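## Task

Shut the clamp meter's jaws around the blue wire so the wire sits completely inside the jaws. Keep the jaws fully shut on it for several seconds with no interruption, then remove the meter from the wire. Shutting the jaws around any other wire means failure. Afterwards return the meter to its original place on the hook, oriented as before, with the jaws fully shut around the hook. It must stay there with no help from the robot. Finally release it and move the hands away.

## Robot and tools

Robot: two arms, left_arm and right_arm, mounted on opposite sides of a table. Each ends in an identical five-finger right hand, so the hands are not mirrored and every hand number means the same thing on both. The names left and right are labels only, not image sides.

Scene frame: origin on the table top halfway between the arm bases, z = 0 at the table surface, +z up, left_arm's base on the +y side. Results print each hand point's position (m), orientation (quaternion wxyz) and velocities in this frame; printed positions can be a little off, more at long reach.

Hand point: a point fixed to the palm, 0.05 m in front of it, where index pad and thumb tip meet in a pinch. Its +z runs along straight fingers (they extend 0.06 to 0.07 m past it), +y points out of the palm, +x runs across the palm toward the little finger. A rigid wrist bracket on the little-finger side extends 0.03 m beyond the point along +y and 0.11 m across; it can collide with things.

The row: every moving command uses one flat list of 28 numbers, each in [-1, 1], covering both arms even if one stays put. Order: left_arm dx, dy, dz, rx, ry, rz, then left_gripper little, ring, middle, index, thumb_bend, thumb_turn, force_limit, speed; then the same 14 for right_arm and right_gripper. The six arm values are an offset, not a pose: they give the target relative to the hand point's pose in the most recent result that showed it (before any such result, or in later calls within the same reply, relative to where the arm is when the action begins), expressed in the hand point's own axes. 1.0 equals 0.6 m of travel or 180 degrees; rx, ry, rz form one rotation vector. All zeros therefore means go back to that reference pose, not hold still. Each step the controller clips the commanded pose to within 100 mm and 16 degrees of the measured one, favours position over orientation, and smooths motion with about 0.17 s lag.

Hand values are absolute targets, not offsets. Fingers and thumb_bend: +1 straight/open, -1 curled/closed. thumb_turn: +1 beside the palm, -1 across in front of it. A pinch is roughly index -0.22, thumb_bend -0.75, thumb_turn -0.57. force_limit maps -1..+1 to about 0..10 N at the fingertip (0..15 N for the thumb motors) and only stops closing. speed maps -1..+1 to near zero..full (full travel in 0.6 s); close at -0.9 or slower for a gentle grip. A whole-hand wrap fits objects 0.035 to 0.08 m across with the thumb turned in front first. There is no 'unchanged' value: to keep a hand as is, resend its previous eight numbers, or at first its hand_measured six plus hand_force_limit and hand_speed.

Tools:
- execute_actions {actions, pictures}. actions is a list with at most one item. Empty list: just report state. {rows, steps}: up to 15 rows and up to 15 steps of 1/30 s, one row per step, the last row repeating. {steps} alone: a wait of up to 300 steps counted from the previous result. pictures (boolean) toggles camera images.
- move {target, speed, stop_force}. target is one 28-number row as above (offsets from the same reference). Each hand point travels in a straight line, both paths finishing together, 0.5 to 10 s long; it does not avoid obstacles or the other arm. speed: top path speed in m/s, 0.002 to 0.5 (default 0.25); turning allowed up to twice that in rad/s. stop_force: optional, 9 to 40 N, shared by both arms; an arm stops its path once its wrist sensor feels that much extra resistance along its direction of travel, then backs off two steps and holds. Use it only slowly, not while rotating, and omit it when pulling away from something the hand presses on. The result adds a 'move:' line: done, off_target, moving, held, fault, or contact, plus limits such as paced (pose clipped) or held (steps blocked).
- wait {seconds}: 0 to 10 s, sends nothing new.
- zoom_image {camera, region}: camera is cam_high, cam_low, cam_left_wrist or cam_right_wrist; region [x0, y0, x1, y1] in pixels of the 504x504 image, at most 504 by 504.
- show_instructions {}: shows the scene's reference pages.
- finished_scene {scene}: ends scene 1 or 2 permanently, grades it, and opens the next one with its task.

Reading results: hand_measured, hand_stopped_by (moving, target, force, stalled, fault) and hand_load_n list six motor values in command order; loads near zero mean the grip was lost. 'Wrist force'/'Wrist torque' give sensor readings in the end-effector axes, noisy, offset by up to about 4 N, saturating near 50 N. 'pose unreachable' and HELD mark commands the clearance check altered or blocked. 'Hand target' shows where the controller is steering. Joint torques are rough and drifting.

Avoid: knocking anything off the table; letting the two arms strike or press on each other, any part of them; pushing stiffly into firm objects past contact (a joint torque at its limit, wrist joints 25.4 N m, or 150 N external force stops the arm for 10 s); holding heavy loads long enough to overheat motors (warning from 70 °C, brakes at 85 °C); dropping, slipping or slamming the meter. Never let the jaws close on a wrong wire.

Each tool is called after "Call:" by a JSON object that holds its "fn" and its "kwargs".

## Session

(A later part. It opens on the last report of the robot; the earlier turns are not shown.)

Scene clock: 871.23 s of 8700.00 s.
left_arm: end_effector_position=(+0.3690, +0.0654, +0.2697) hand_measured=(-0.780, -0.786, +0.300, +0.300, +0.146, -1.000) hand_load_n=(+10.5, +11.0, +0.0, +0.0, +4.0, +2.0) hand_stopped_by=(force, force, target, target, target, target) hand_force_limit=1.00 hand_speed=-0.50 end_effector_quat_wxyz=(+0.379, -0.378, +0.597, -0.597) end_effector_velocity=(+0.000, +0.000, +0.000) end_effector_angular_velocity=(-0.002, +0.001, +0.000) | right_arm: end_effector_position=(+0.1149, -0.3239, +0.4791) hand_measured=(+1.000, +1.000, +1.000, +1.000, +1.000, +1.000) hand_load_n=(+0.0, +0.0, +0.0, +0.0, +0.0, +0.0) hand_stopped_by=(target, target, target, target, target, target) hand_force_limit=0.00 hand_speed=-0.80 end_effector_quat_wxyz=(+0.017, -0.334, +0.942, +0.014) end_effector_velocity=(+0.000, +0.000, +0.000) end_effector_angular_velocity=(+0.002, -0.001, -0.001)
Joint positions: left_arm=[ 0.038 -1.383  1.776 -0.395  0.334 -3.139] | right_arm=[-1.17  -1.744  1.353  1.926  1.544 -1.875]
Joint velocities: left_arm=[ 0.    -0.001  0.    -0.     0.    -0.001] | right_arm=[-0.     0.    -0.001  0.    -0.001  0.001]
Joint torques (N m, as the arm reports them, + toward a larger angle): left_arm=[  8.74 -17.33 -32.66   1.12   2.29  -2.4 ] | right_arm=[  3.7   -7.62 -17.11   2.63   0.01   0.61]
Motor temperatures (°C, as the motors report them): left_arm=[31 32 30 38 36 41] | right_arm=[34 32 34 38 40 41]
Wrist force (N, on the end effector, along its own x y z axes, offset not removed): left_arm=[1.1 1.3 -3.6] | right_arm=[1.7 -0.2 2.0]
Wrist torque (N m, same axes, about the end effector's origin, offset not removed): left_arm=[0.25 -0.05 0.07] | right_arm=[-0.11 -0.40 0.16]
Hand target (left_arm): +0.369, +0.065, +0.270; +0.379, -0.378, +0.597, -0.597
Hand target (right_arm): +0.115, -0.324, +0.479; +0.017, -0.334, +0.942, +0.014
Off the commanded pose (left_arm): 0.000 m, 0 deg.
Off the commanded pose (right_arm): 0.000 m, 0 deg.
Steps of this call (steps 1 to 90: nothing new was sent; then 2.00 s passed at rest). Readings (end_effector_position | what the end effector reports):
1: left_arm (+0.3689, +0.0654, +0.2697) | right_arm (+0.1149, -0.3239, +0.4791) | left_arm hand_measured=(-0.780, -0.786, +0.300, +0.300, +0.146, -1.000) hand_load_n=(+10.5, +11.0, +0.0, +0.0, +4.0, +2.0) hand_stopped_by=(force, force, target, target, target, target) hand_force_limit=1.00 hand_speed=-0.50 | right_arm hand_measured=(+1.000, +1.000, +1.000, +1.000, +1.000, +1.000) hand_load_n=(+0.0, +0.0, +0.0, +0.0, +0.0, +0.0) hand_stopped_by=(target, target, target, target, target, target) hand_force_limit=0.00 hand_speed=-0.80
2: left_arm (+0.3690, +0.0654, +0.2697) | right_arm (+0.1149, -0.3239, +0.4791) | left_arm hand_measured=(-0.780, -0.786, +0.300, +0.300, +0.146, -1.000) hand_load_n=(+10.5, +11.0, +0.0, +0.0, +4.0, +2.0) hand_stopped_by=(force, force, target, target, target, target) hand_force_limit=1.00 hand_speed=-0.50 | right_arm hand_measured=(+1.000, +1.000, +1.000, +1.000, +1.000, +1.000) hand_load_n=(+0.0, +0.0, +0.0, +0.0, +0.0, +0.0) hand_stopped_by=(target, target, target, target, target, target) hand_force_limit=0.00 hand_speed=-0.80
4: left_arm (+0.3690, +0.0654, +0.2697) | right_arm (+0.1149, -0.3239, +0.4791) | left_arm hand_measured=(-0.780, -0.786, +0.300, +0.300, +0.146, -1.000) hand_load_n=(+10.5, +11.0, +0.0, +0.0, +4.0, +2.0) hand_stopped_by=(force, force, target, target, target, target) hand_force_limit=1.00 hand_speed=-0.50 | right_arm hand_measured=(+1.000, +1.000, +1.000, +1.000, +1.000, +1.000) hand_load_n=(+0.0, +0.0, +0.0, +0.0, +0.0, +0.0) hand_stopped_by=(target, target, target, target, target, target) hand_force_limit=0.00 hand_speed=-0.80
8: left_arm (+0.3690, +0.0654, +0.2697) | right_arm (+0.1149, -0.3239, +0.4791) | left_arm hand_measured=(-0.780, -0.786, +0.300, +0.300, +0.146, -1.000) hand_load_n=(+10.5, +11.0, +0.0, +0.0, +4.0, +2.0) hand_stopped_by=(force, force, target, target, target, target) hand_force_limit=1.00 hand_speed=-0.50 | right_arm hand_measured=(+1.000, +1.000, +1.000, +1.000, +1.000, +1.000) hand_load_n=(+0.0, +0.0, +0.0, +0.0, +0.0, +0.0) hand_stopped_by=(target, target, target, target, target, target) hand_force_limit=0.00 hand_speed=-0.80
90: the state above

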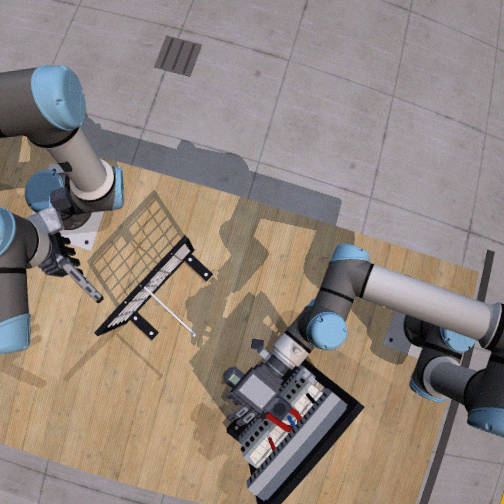

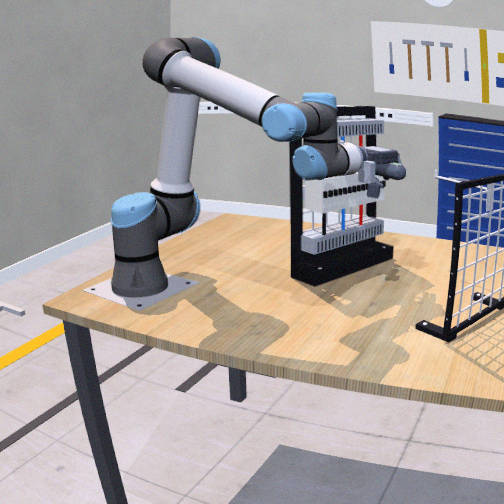

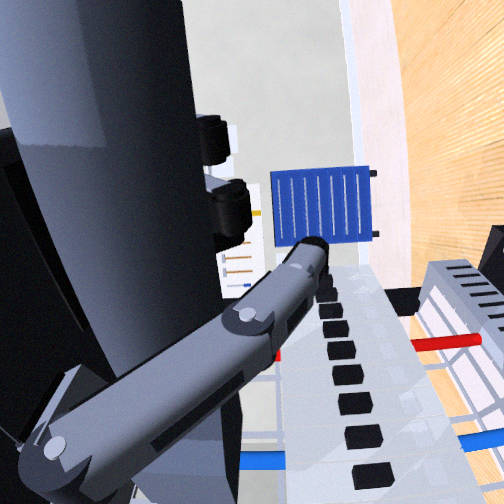

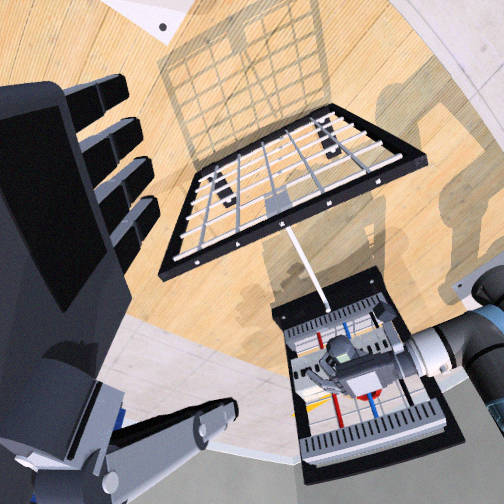

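Call:
{"fn": "move", "kwargs": {"target": [0,0,0,0,0,0,-1,-1,-1,-1,0.14,-1,1,-0.3, 0,0,0,0,0,0,1,1,1,1,1,1,0,-0.8]}}

Call:
{"fn": "zoom_image", "kwargs": {"camera": "cam_high", "region": [250, 380, 330, 460]}}

Scene clock: 879.33 s of 8700.00 s.
left_arm: end_effector_position=(+0.3690, +0.0654, +0.2697) hand_measured=(-0.780, -0.786, -0.798, -0.664, +0.146, -1.000) hand_load_n=(+10.5, +10.5, +10.5, +8.0, +6.5, +1.5) hand_stopped_by=(force, force, force, force, target, target) hand_force_limit=1.00 hand_speed=-0.30 end_effector_quat_wxyz=(+0.379, -0.378, +0.597, -0.597) end_effector_velocity=(-0.000, +0.000, -0.000) end_effector_angular_velocity=(+0.000, +0.000, -0.000) | right_arm: end_effector_position=(+0.1149, -0.3239, +0.4791) hand_measured=(+1.000, +1.000, +1.000, +1.000, +1.000, +1.000) hand_load_n=(+0.0, +0.0, +0.0, +0.0, +0.0, +0.0) hand_stopped_by=(target, target, target, target, target, target) hand_force_limit=0.00 hand_speed=-0.80 end_effector_quat_wxyz=(+0.017, -0.334, +0.942, +0.014) end_effector_velocity=(-0.000, +0.000, +0.000) end_effector_angular_velocity=(+0.002, -0.001, -0.001)
Joint positions: left_arm=[ 0.038 -1.383  1.776 -0.395  0.334 -3.139] | right_arm=[-1.17  -1.744  1.353  1.926  1.544 -1.875]
Joint velocities: left_arm=[-0.    -0.     0.     0.001  0.    -0.001] | right_arm=[ 0.    -0.001 -0.    -0.    -0.001  0.001]
Joint torques (N m, as the arm reports them, + toward a larger angle): left_arm=[  9.41 -17.37 -33.01   1.12   2.15  -2.44] | right_arm=[  2.61  -8.34 -16.43   2.75  -0.14   0.62]
Motor temperatures (°C, as the motors report them): left_arm=[31 32 30 38 36 41] | right_arm=[34 32 34 38 40 41]
Wrist force (N, on the end effector, along its own x y z axes, offset not removed): left_arm=[0.5 -0.4 -1.7] | right_arm=[1.7 1.4 1.9]
Wrist torque (N m, same axes, about the end effector's origin, offset not removed): left_arm=[-0.12 -0.17 -0.05] | right_arm=[0.29 -0.18 0.16]
Hand target (left_arm): +0.369, +0.065, +0.270; +0.379, -0.378, +0.597, -0.597
Hand target (right_arm): +0.115, -0.324, +0.479; +0.017, -0.334, +0.942, +0.014
Off the commanded pose (left_arm): 0.000 m, 0 deg.
Off the commanded pose (right_arm): 0.000 m, 0 deg.
After step 90, 3.87 s passed at rest.
move: done

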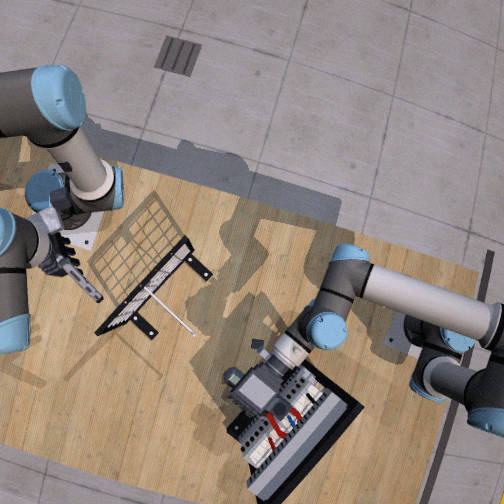

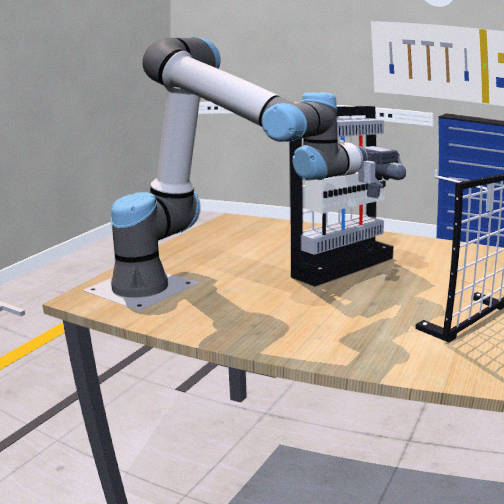

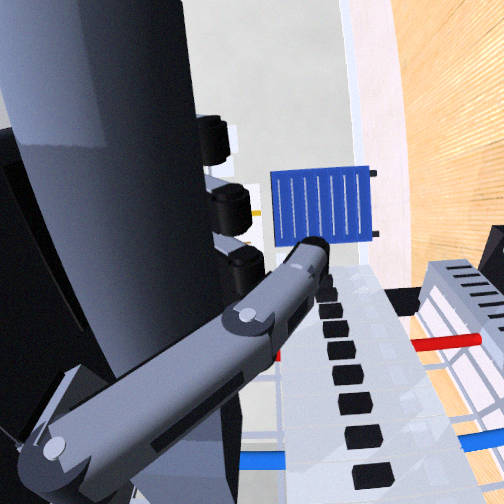

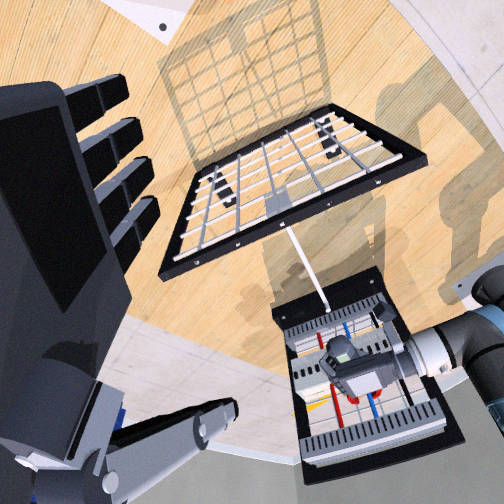

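Region (250, 380, 330, 460) of cam_high's 504x504 image, scaled by 6.300, with more detail than that image has.

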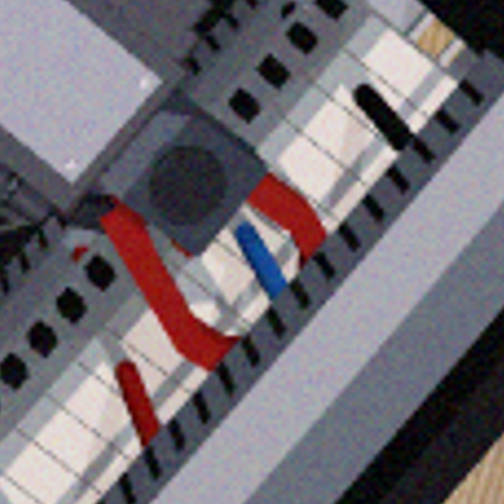

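Call:
{"fn": "move", "kwargs": {"target": [0,0,-0.0225,0,0,0,-1,-1,-0.98,-0.98,0.14,-1,1,-0.3, 0,0,0,0,0,0,1,1,1,1,1,1,0,-0.8], "speed": 0.03}}

Call:
{"fn": "zoom_image", "kwargs": {"camera": "cam_high", "region": [250, 380, 330, 460]}}

Call:
{"fn": "zoom_image", "kwargs": {"camera": "cam_right_wrist", "region": [300, 330, 420, 450]}}

Scene clock: 890.00 s of 8700.00 s.
left_arm: end_effector_position=(+0.3571, +0.0710, +0.2697) hand_measured=(-0.780, -0.786, -0.798, -0.682, +0.146, -1.000) hand_load_n=(+10.5, +10.0, +9.5, +12.0, +7.0, +1.5) hand_stopped_by=(force, force, force, force, target, target) hand_force_limit=1.00 hand_speed=-0.30 end_effector_quat_wxyz=(+0.379, -0.378, +0.597, -0.597) end_effector_velocity=(-0.002, +0.002, -0.001) end_effector_angular_velocity=(+0.003, -0.001, -0.000) | right_arm: end_effector_position=(+0.1149, -0.3239, +0.4791) hand_measured=(+1.000, +1.000, +1.000, +1.000, +1.000, +1.000) hand_load_n=(+0.0, +0.0, +0.0, +0.0, +0.0, +0.0) hand_stopped_by=(target, target, target, target, target, target) hand_force_limit=0.00 hand_speed=-0.80 end_effector_quat_wxyz=(+0.017, -0.334, +0.942, +0.014) end_effector_velocity=(+0.000, -0.000, -0.000) end_effector_angular_velocity=(-0.001, +0.001, +0.000)
Joint positions: left_arm=[ 0.01  -1.4    1.798 -0.399  0.305 -3.139] | right_arm=[-1.17  -1.744  1.353  1.926  1.544 -1.875]
Joint velocities: left_arm=[-0.005 -0.004  0.006 -0.    -0.005  0.001] | right_arm=[ 0.     0.     0.001 -0.     0.001 -0.   ]
Joint torques (N m, as the arm reports them, + toward a larger angle): left_arm=[ -6.92 -38.48 -10.1   -2.15  -2.38   2.06] | right_arm=[  3.25  -7.21 -16.87   2.48  -0.16   0.61]
Motor temperatures (°C, as the motors report them): left_arm=[31 32 30 38 36 41] | right_arm=[34 32 34 38 40 41]
Wrist force (N, on the end effector, along its own x y z axes, offset not removed): left_arm=[0.3 1.2 -3.1] | right_arm=[-1.3 -0.1 2.1]
Wrist torque (N m, same axes, about the end effector's origin, offset not removed): left_arm=[0.14 -0.02 -0.03] | right_arm=[0.04 -0.01 -0.13]
Hand target (left_arm): +0.357, +0.071, +0.270; +0.379, -0.378, +0.597, -0.597
Hand target (right_arm): +0.115, -0.324, +0.479; +0.017, -0.334, +0.942, +0.014
Off the commanded pose (left_arm): 0.000 m, 0 deg.
Off the commanded pose (right_arm): 0.000 m, 0 deg.
After step 90, 6.87 s passed at rest.
move: done

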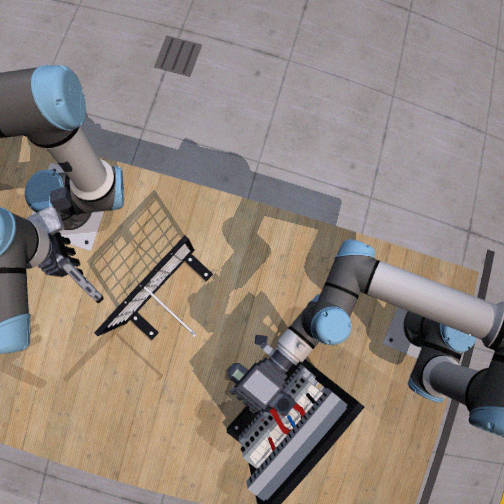

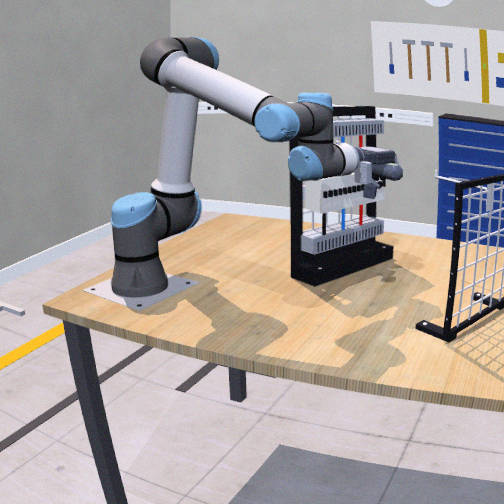

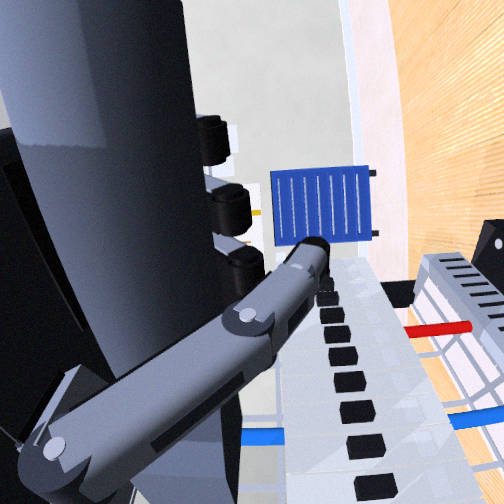

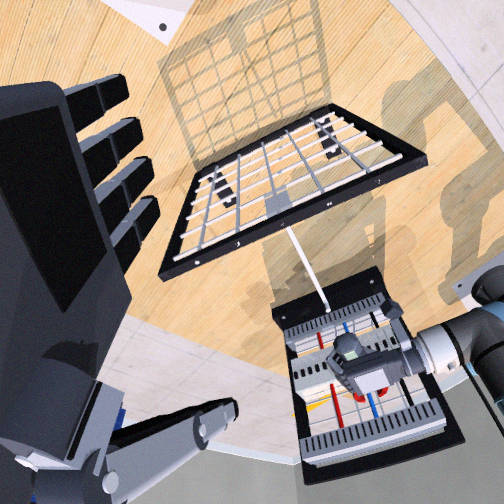

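Region (250, 380, 330, 460) of cam_high's 504x504 image, scaled by 6.300, with more detail than that image has.

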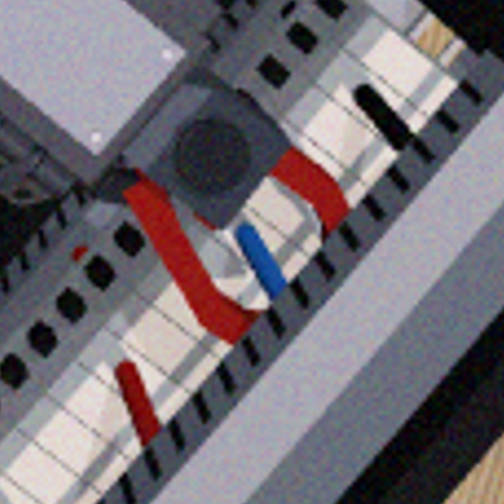

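Region (300, 330, 420, 450) of cam_right_wrist's 504x504 image, scaled by 4.200, with more detail than that image has.

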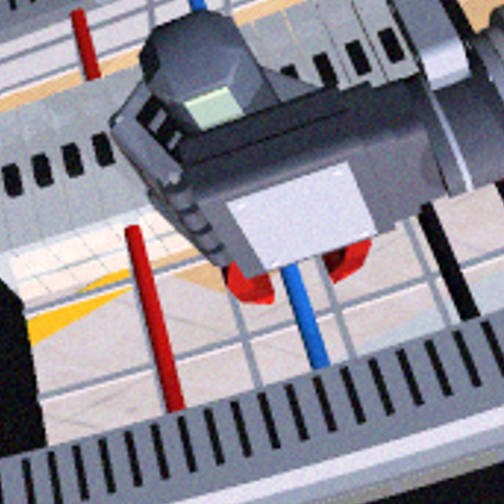

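Call:
{"fn": "move", "kwargs": {"target": [0.097,0,0,0,0,0,-1,-1,-0.98,-0.98,0.14,-1,1,-0.3, 0,0,0,0,0,0,1,1,1,1,1,1,0,-0.8], "speed": 0.04, "stop_force": 10}}

Call:
{"fn": "zoom_image", "kwargs": {"camera": "cam_high", "region": [230, 360, 330, 460]}}

Scene clock: 907.90 s of 8700.00 s.
left_arm: end_effector_position=(+0.3324, +0.0186, +0.2697) hand_measured=(-0.780, -0.786, -0.798, -0.682, +0.146, -1.000) hand_load_n=(+10.5, +10.0, +9.5, +12.0, +7.0, +1.5) hand_stopped_by=(force, force, force, force, target, target) hand_force_limit=1.00 hand_speed=-0.30 end_effector_quat_wxyz=(+0.379, -0.378, +0.597, -0.597) end_effector_velocity=(-0.001, -0.002, -0.000) end_effector_angular_velocity=(+0.002, +0.000, +0.000) | right_arm: end_effector_position=(+0.1149, -0.3239, +0.4791) hand_measured=(+1.000, +1.000, +1.000, +1.000, +1.000, +1.000) hand_load_n=(+0.0, +0.0, +0.0, +0.0, +0.0, +0.0) hand_stopped_by=(target, target, target, target, target, target) hand_force_limit=0.00 hand_speed=-0.80 end_effector_quat_wxyz=(+0.017, -0.334, +0.942, +0.014) end_effector_velocity=(+0.000, -0.000, +0.001) end_effector_angular_velocity=(-0.000, -0.003, -0.000)
Joint positions: left_arm=[-0.026 -1.288  1.656 -0.37   0.27  -3.139] | right_arm=[-1.17  -1.744  1.353  1.926  1.544 -1.875]
Joint velocities: left_arm=[-0.001  0.005 -0.006  0.005 -0.001 -0.002] | right_arm=[-0.    -0.001 -0.002 -0.     0.001 -0.   ]
Joint torques (N m, as the arm reports them, + toward a larger angle): left_arm=[ -7.99 -21.7  -31.19   1.29  -2.21  -2.56] | right_arm=[  2.54  -7.63 -15.72   2.64  -0.16   0.62]
Motor temperatures (°C, as the motors report them): left_arm=[31 32 30 38 36 41] | right_arm=[34 32 34 38 40 41]
Wrist force (N, on the end effector, along its own x y z axes, offset not removed): left_arm=[2.6 1.4 -3.2] | right_arm=[2.1 3.7 2.5]
Wrist torque (N m, same axes, about the end effector's origin, offset not removed): left_arm=[0.19 -0.37 0.13] | right_arm=[0.65 -0.60 0.24]
Hand target (left_arm): +0.332, +0.018, +0.270; +0.379, -0.378, +0.597, -0.597
Hand target (right_arm): +0.115, -0.324, +0.479; +0.017, -0.334, +0.942, +0.014
Off the commanded pose (left_arm): 0.000 m, 0 deg.
Off the commanded pose (right_arm): 0.000 m, 0 deg.
After step 90, 13.07 s passed at rest.
move: done

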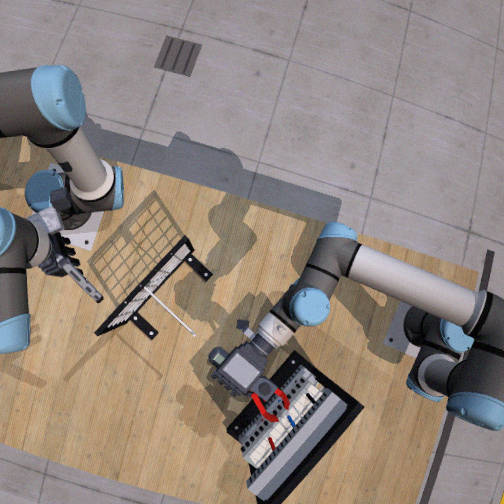

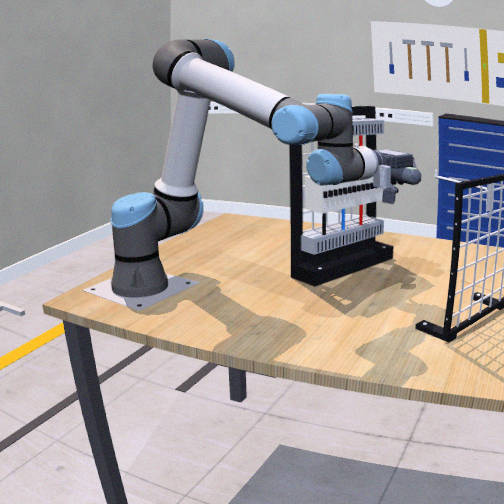

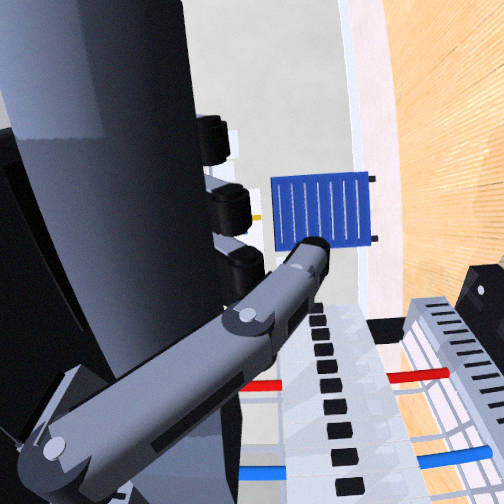

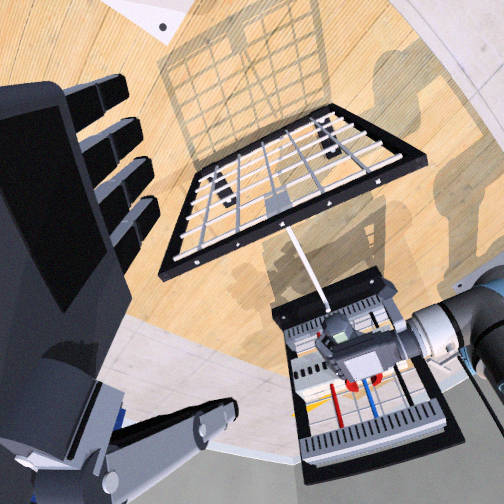

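Region (230, 360, 330, 460) of cam_high's 504x504 image, scaled by 5.040, with more detail than that image has.

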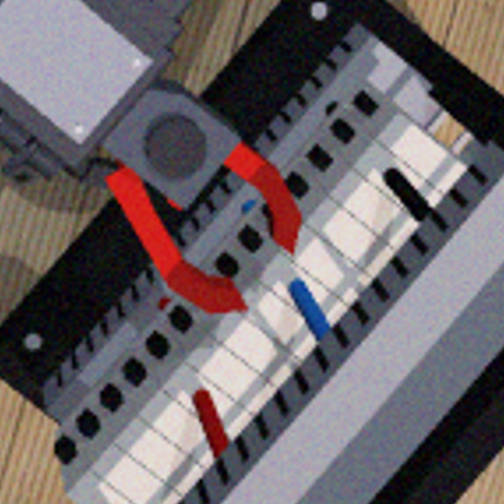

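Call:
{"fn": "move", "kwargs": {"target": [0.1885,0.1683,-0.0128,0.0063,0.0063,0.5,-1,-1,-0.98,-0.98,0.14,-1,1,-0.3, 0,0,0,0,0,0,1,1,1,1,1,1,0,-0.8], "speed": 0.2}}

Scene clock: 928.07 s of 8700.00 s.
left_arm: end_effector_position=(+0.2775, -0.0806, +0.1688) hand_measured=(-0.780, -0.786, -0.798, -0.682, +0.146, -1.000) hand_load_n=(+10.5, +10.0, +9.5, +12.0, +7.0, +1.5) hand_stopped_by=(force, force, force, force, target, target) hand_force_limit=1.00 hand_speed=-0.30 end_effector_quat_wxyz=(+0.688, +0.163, +0.688, -0.163) end_effector_velocity=(-0.001, -0.001, -0.001) end_effector_angular_velocity=(+0.007, -0.014, -0.003) | right_arm: end_effector_position=(+0.1149, -0.3239, +0.4791) hand_measured=(+1.000, +1.000, +1.000, +1.000, +1.000, +1.000) hand_load_n=(+0.0, +0.0, +0.0, +0.0, +0.0, +0.0) hand_stopped_by=(target, target, target, target, target, target) hand_force_limit=0.00 hand_speed=-0.80 end_effector_quat_wxyz=(+0.017, -0.334, +0.942, +0.014) end_effector_velocity=(-0.000, +0.000, +0.000) end_effector_angular_velocity=(+0.001, -0.001, +0.000)
Joint positions: left_arm=[-0.099 -0.816  1.456 -0.635  0.221 -1.575] | right_arm=[-1.17  -1.744  1.353  1.926  1.544 -1.875]
Joint velocities: left_arm=[ 0.    -0.003  0.018 -0.058  0.003  0.054] | right_arm=[-0.    -0.001 -0.     0.    -0.001 -0.   ]
Joint torques (N m, as the arm reports them, + toward a larger angle): left_arm=[ -2.71 -58.36  -6.07  -1.65   2.16   2.18] | right_arm=[  3.6   -6.75 -16.24   2.73  -0.1    0.65]
Motor temperatures (°C, as the motors report them): left_arm=[31 32 30 38 36 41] | right_arm=[34 32 34 38 40 41]
Wrist force (N, on the end effector, along its own x y z axes, offset not removed): left_arm=[5.7 -2.8 -2.3] | right_arm=[2.4 3.3 -0.3]
Wrist torque (N m, same axes, about the end effector's origin, offset not removed): left_arm=[-0.29 -0.62 0.18] | right_arm=[0.50 -0.53 0.24]
Hand target (left_arm): +0.277, -0.081, +0.169; +0.688, +0.164, +0.688, -0.163
Hand target (right_arm): +0.115, -0.324, +0.479; +0.017, -0.334, +0.942, +0.014
Off the commanded pose (left_arm): 0.000 m, 0 deg.
Off the commanded pose (right_arm): 0.000 m, 0 deg.
After step 90, 12.73 s passed at rest.
move: done

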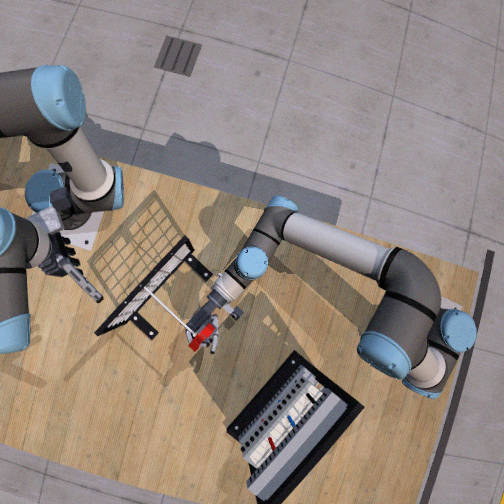

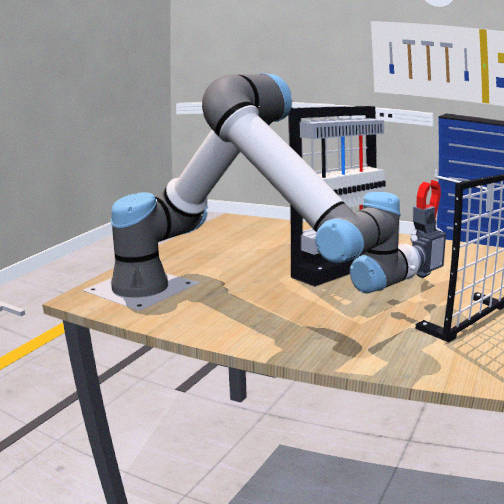

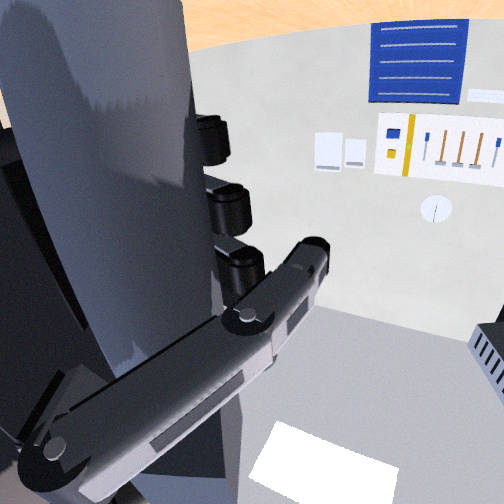

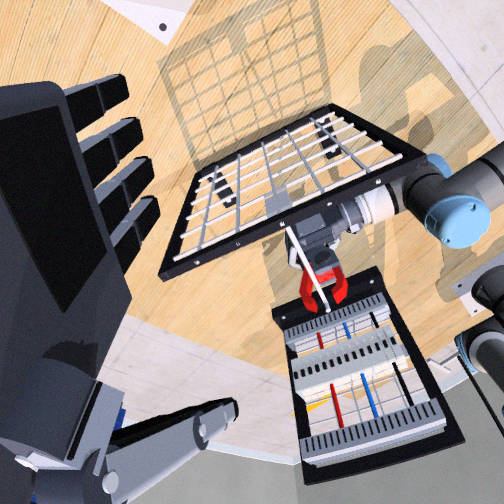

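Call:
{"fn": "move", "kwargs": {"target": [0,-0.0848,0,0,0,0,-1,-1,-0.98,-0.98,0.14,-1,1,-0.3, 0,0,0,0,0,0,1,1,1,1,1,1,0,-0.8], "speed": 0.08}}

Call:
{"fn": "zoom_image", "kwargs": {"camera": "cam_right_wrist", "region": [260, 210, 360, 320]}}

Call:
{"fn": "zoom_image", "kwargs": {"camera": "cam_high", "region": [150, 280, 220, 350]}}

Scene clock: 940.30 s of 8700.00 s.
left_arm: end_effector_position=(+0.2548, -0.1258, +0.1688) hand_measured=(-0.780, -0.786, -0.798, -0.682, +0.146, -1.000) hand_load_n=(+10.5, +10.0, +9.5, +12.0, +7.0, +1.5) hand_stopped_by=(force, force, force, force, target, target) hand_force_limit=1.00 hand_speed=-0.30 end_effector_quat_wxyz=(+0.688, +0.163, +0.688, -0.163) end_effector_velocity=(-0.001, -0.003, +0.000) end_effector_angular_velocity=(-0.001, +0.005, +0.001) | right_arm: end_effector_position=(+0.1149, -0.3239, +0.4791) hand_measured=(+1.000, +1.000, +1.000, +1.000, +1.000, +1.000) hand_load_n=(+0.0, +0.0, +0.0, +0.0, +0.0, +0.0) hand_stopped_by=(target, target, target, target, target, target) hand_force_limit=0.00 hand_speed=-0.80 end_effector_quat_wxyz=(+0.017, -0.334, +0.942, +0.014) end_effector_velocity=(-0.000, +0.000, +0.001) end_effector_angular_velocity=(+0.002, -0.003, +0.001)
Joint positions: left_arm=[-0.116 -0.722  1.275 -0.551  0.204 -1.572] | right_arm=[-1.17  -1.744  1.353  1.926  1.544 -1.875]
Joint velocities: left_arm=[-0.001  0.009 -0.021  0.03  -0.002 -0.021] | right_arm=[-0.    -0.001 -0.002 -0.    -0.001 -0.001]
Joint torques (N m, as the arm reports them, + toward a larger angle): left_arm=[ -9.26 -42.24 -31.1    1.43  -2.02  -2.31] | right_arm=[  2.8   -7.77 -16.44   2.73  -0.16   0.53]
Motor temperatures (°C, as the motors report them): left_arm=[31 32 30 38 36 41] | right_arm=[34 32 34 38 40 41]
Wrist force (N, on the end effector, along its own x y z axes, offset not removed): left_arm=[3.6 -1.9 -3.7] | right_arm=[1.4 0.9 -0.1]
Wrist torque (N m, same axes, about the end effector's origin, offset not removed): left_arm=[0.04 -0.23 0.06] | right_arm=[0.28 -0.37 0.24]
Hand target (left_arm): +0.255, -0.126, +0.169; +0.688, +0.163, +0.688, -0.163
Hand target (right_arm): +0.115, -0.324, +0.479; +0.017, -0.334, +0.942, +0.014
Off the commanded pose (left_arm): 0.000 m, 0 deg.
Off the commanded pose (right_arm): 0.000 m, 0 deg.
After step 90, 8.13 s passed at rest.
move: done

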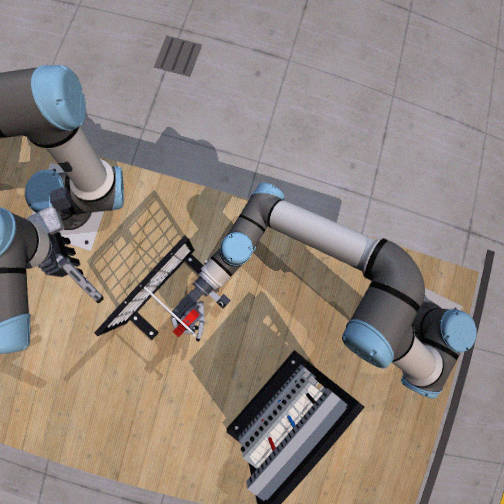

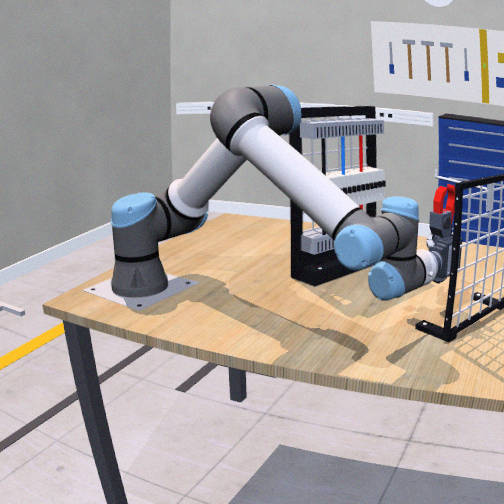

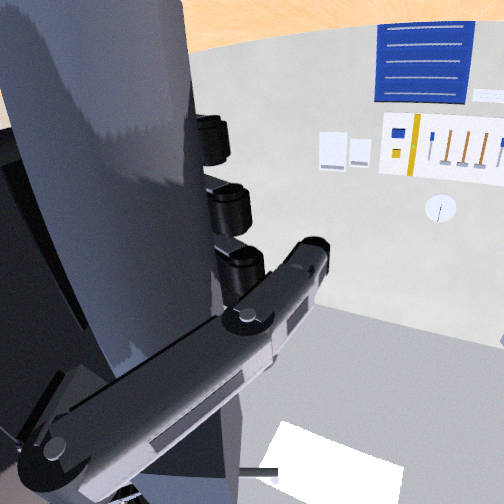

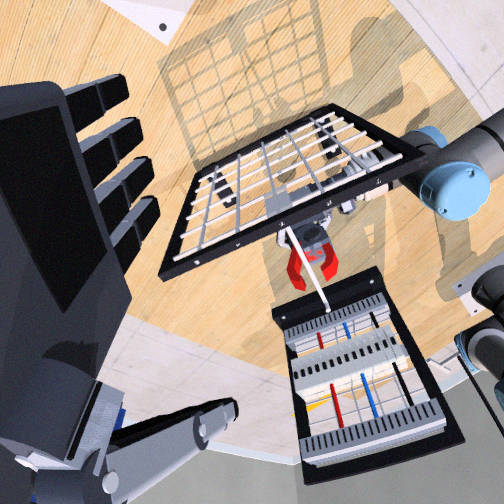

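Region (260, 210, 360, 320) of cam_right_wrist's 504x504 image, scaled by 4.582, with more detail than that image has; it fills the left 458 columns of this view, and the rest is white.

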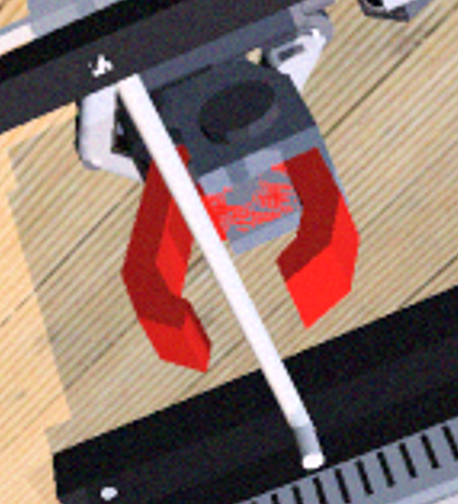

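Region (150, 280, 220, 350) of cam_high's 504x504 image, scaled by 7.200, with more detail than that image has.

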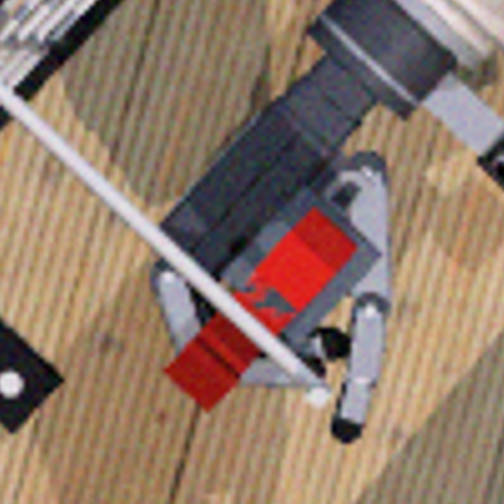

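Call:
{"fn": "move", "kwargs": {"target": [-0.0535,0,0,0,0,0,-1,-1,-0.98,-0.98,0.14,-1,1,-0.3, 0,0,0,0,0,0,1,1,1,1,1,1,0,-0.8], "speed": 0.025, "stop_force": 10}}

Call:
{"fn": "zoom_image", "kwargs": {"camera": "cam_right_wrist", "region": [270, 230, 370, 330]}}

Call:
{"fn": "zoom_image", "kwargs": {"camera": "cam_low", "region": [410, 150, 504, 250]}}

Scene clock: 964.27 s of 8700.00 s.
left_arm: end_effector_position=(+0.2548, -0.1258, +0.2007) hand_measured=(-0.780, -0.786, -0.798, -0.682, +0.146, -1.000) hand_load_n=(+10.5, +10.0, +9.5, +12.0, +7.0, +1.5) hand_stopped_by=(force, force, force, force, target, target) hand_force_limit=1.00 hand_speed=-0.30 end_effector_quat_wxyz=(+0.688, +0.163, +0.688, -0.163) end_effector_velocity=(+0.000, -0.000, +0.001) end_effector_angular_velocity=(+0.001, +0.000, +0.000) | right_arm: end_effector_position=(+0.1149, -0.3239, +0.4791) hand_measured=(+1.000, +1.000, +1.000, +1.000, +1.000, +1.000) hand_load_n=(+0.0, +0.0, +0.0, +0.0, +0.0, +0.0) hand_stopped_by=(target, target, target, target, target, target) hand_force_limit=0.00 hand_speed=-0.80 end_effector_quat_wxyz=(+0.017, -0.334, +0.942, +0.014) end_effector_velocity=(+0.000, +0.000, -0.000) end_effector_angular_velocity=(+0.000, +0.001, -0.000)
Joint positions: left_arm=[-0.116 -0.762  1.257 -0.494  0.204 -1.572] | right_arm=[-1.17  -1.744  1.353  1.926  1.544 -1.875]
Joint velocities: left_arm=[ 0.    -0.001 -0.003  0.007  0.    -0.002] | right_arm=[-0.     0.001  0.    -0.    -0.001  0.   ]
Joint torques (N m, as the arm reports them, + toward a larger angle): left_arm=[  7.71 -63.22 -29.37   1.53   2.3   -2.41] | right_arm=[  3.02  -7.1  -16.92   2.77  -0.06   0.53]
Motor temperatures (°C, as the motors report them): left_arm=[31 32 30 38 36 41] | right_arm=[34 32 34 38 40 41]
Wrist force (N, on the end effector, along its own x y z axes, offset not removed): left_arm=[1.5 -1.7 -1.0] | right_arm=[1.7 1.8 -0.8]
Wrist torque (N m, same axes, about the end effector's origin, offset not removed): left_arm=[-0.19 0.03 -0.11] | right_arm=[0.35 -0.33 0.16]
Hand target (left_arm): +0.255, -0.126, +0.201; +0.688, +0.163, +0.688, -0.163
Hand target (right_arm): +0.115, -0.324, +0.479; +0.017, -0.334, +0.942, +0.014
Off the commanded pose (left_arm): 0.000 m, 0 deg.
Off the commanded pose (right_arm): 0.000 m, 0 deg.
After step 90, 19.37 s passed at rest.
move: done

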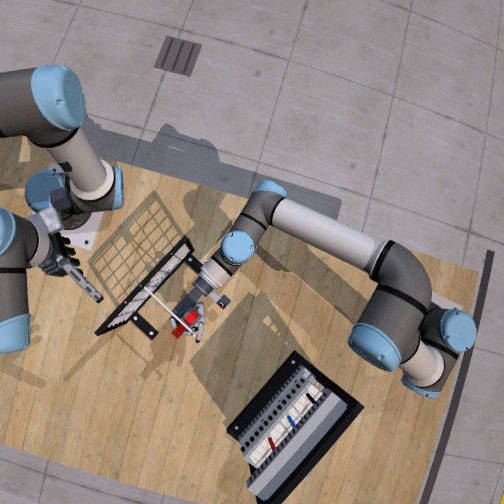

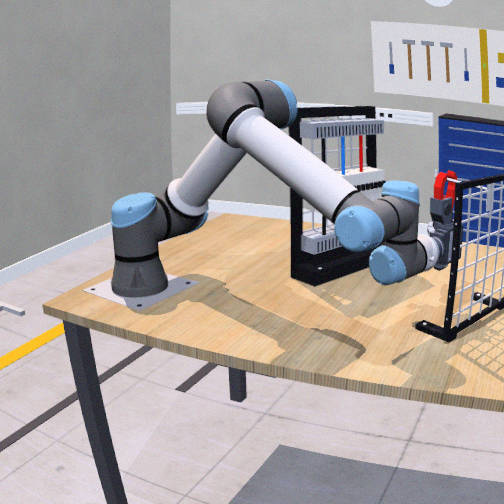

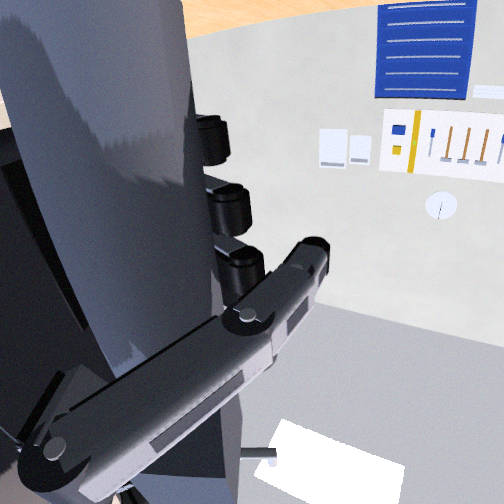

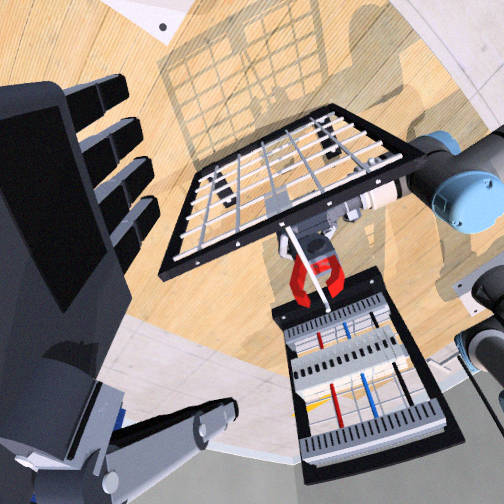

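Region (270, 230, 370, 330) of cam_right_wrist's 504x504 image, scaled by 5.040, with more detail than that image has.

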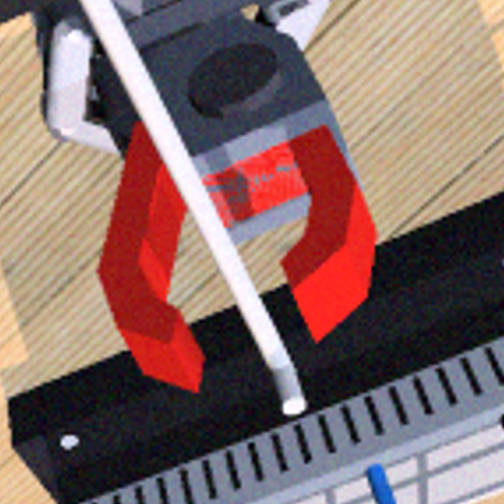

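Region (410, 150, 504, 250) of cam_low's 504x504 image, scaled by 5.040, with more detail than that image has; it fills the left 474 columns of this view, and the rest is white.

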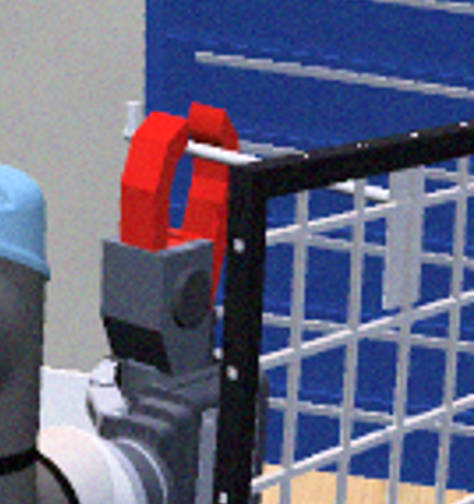

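Call:
{"fn": "move", "kwargs": {"target": [-0.003,0,0.0175,0,0,0,-1,-1,-0.98,-0.98,0.14,-1,1,-0.3, 0,0,0,0,0,0,1,1,1,1,1,1,0,-0.8], "speed": 0.015, "stop_force": 9}}

Call:
{"fn": "zoom_image", "kwargs": {"camera": "cam_right_wrist", "region": [260, 230, 360, 330]}}

Call:
{"fn": "zoom_image", "kwargs": {"camera": "cam_low", "region": [410, 150, 504, 250]}}

Scene clock: 973.53 s of 8700.00 s.
left_arm: end_effector_position=(+0.2640, -0.1304, +0.2024) hand_measured=(-0.780, -0.786, -0.798, -0.682, +0.146, -1.000) hand_load_n=(+10.5, +10.0, +9.5, +12.0, +7.0, +1.5) hand_stopped_by=(force, force, force, force, target, target) hand_force_limit=1.00 hand_speed=-0.30 end_effector_quat_wxyz=(+0.688, +0.163, +0.688, -0.163) end_effector_velocity=(+0.002, -0.001, -0.002) end_effector_angular_velocity=(+0.004, -0.001, -0.000) | right_arm: end_effector_position=(+0.1149, -0.3239, +0.4791) hand_measured=(+1.000, +1.000, +1.000, +1.000, +1.000, +1.000) hand_load_n=(+0.0, +0.0, +0.0, +0.0, +0.0, +0.0) hand_stopped_by=(target, target, target, target, target, target) hand_force_limit=0.00 hand_speed=-0.80 end_effector_quat_wxyz=(+0.017, -0.334, +0.942, +0.014) end_effector_velocity=(+0.000, +0.000, +0.000) end_effector_angular_velocity=(+0.000, -0.001, +0.000)
Joint positions: left_arm=[-0.101 -0.755  1.238 -0.483  0.22  -1.571] | right_arm=[-1.17  -1.744  1.353  1.926  1.544 -1.875]
Joint velocities: left_arm=[ 0.003  0.004 -0.004  0.004  0.004 -0.   ] | right_arm=[-0.     0.    -0.002  0.     0.    -0.   ]
Joint torques (N m, as the arm reports them, + toward a larger angle): left_arm=[  8.39 -39.74 -30.33   1.58   2.53  -0.89] | right_arm=[  2.97  -7.16 -15.98   2.8    0.14   0.51]
Motor temperatures (°C, as the motors report them): left_arm=[31 32 30 38 36 41] | right_arm=[34 32 34 38 40 41]
Wrist force (N, on the end effector, along its own x y z axes, offset not removed): left_arm=[4.5 -2.7 -0.8] | right_arm=[-3.2 1.0 3.7]
Wrist torque (N m, same axes, about the end effector's origin, offset not removed): left_arm=[-0.39 -0.55 0.11] | right_arm=[0.07 0.39 -0.06]
Hand target (left_arm): +0.264, -0.130, +0.202; +0.688, +0.163, +0.688, -0.163
Hand target (right_arm): +0.115, -0.324, +0.479; +0.017, -0.334, +0.942, +0.014
Off the commanded pose (left_arm): 0.000 m, 0 deg.
Off the commanded pose (right_arm): 0.000 m, 0 deg.
After step 90, 5.30 s passed at rest.
move: done

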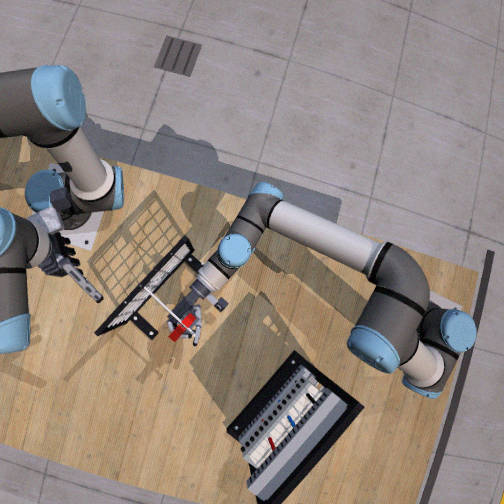

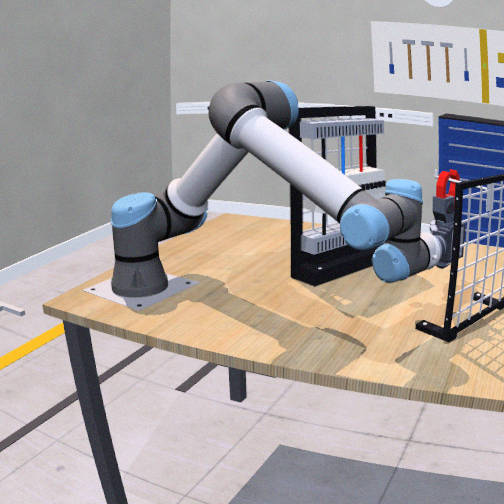

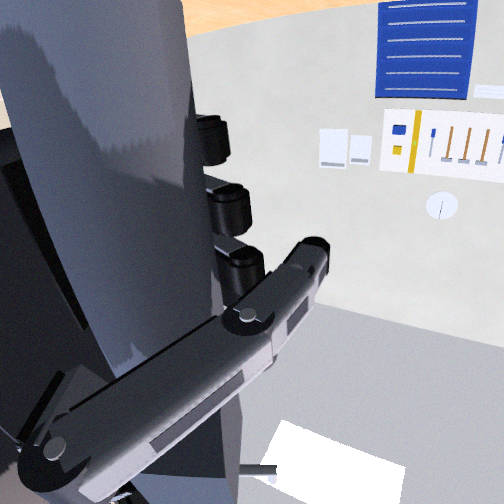

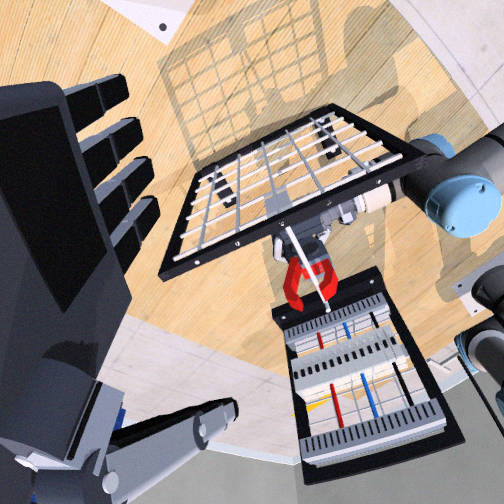

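Region (260, 230, 360, 330) of cam_right_wrist's 504x504 image, scaled by 5.040, with more detail than that image has.

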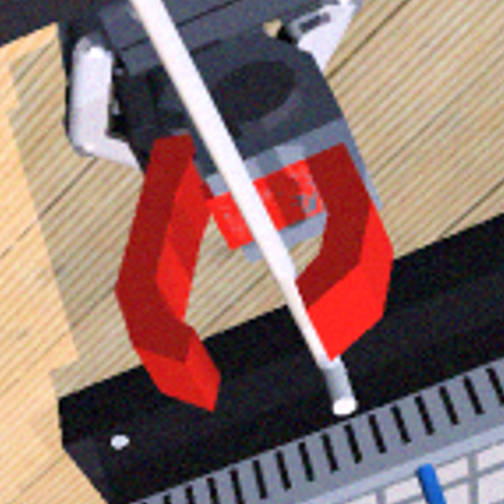

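Region (410, 150, 504, 250) of cam_low's 504x504 image, scaled by 5.040, with more detail than that image has; it fills the left 474 columns of this view, and the rest is white.

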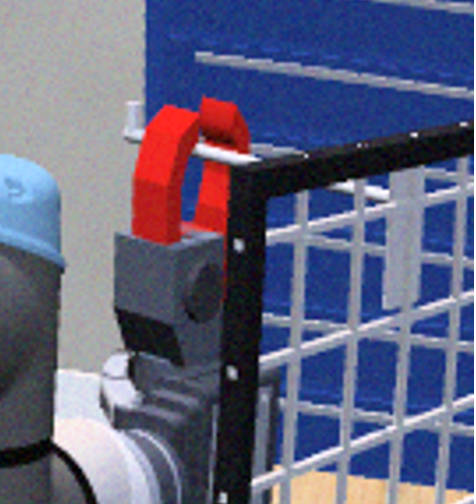

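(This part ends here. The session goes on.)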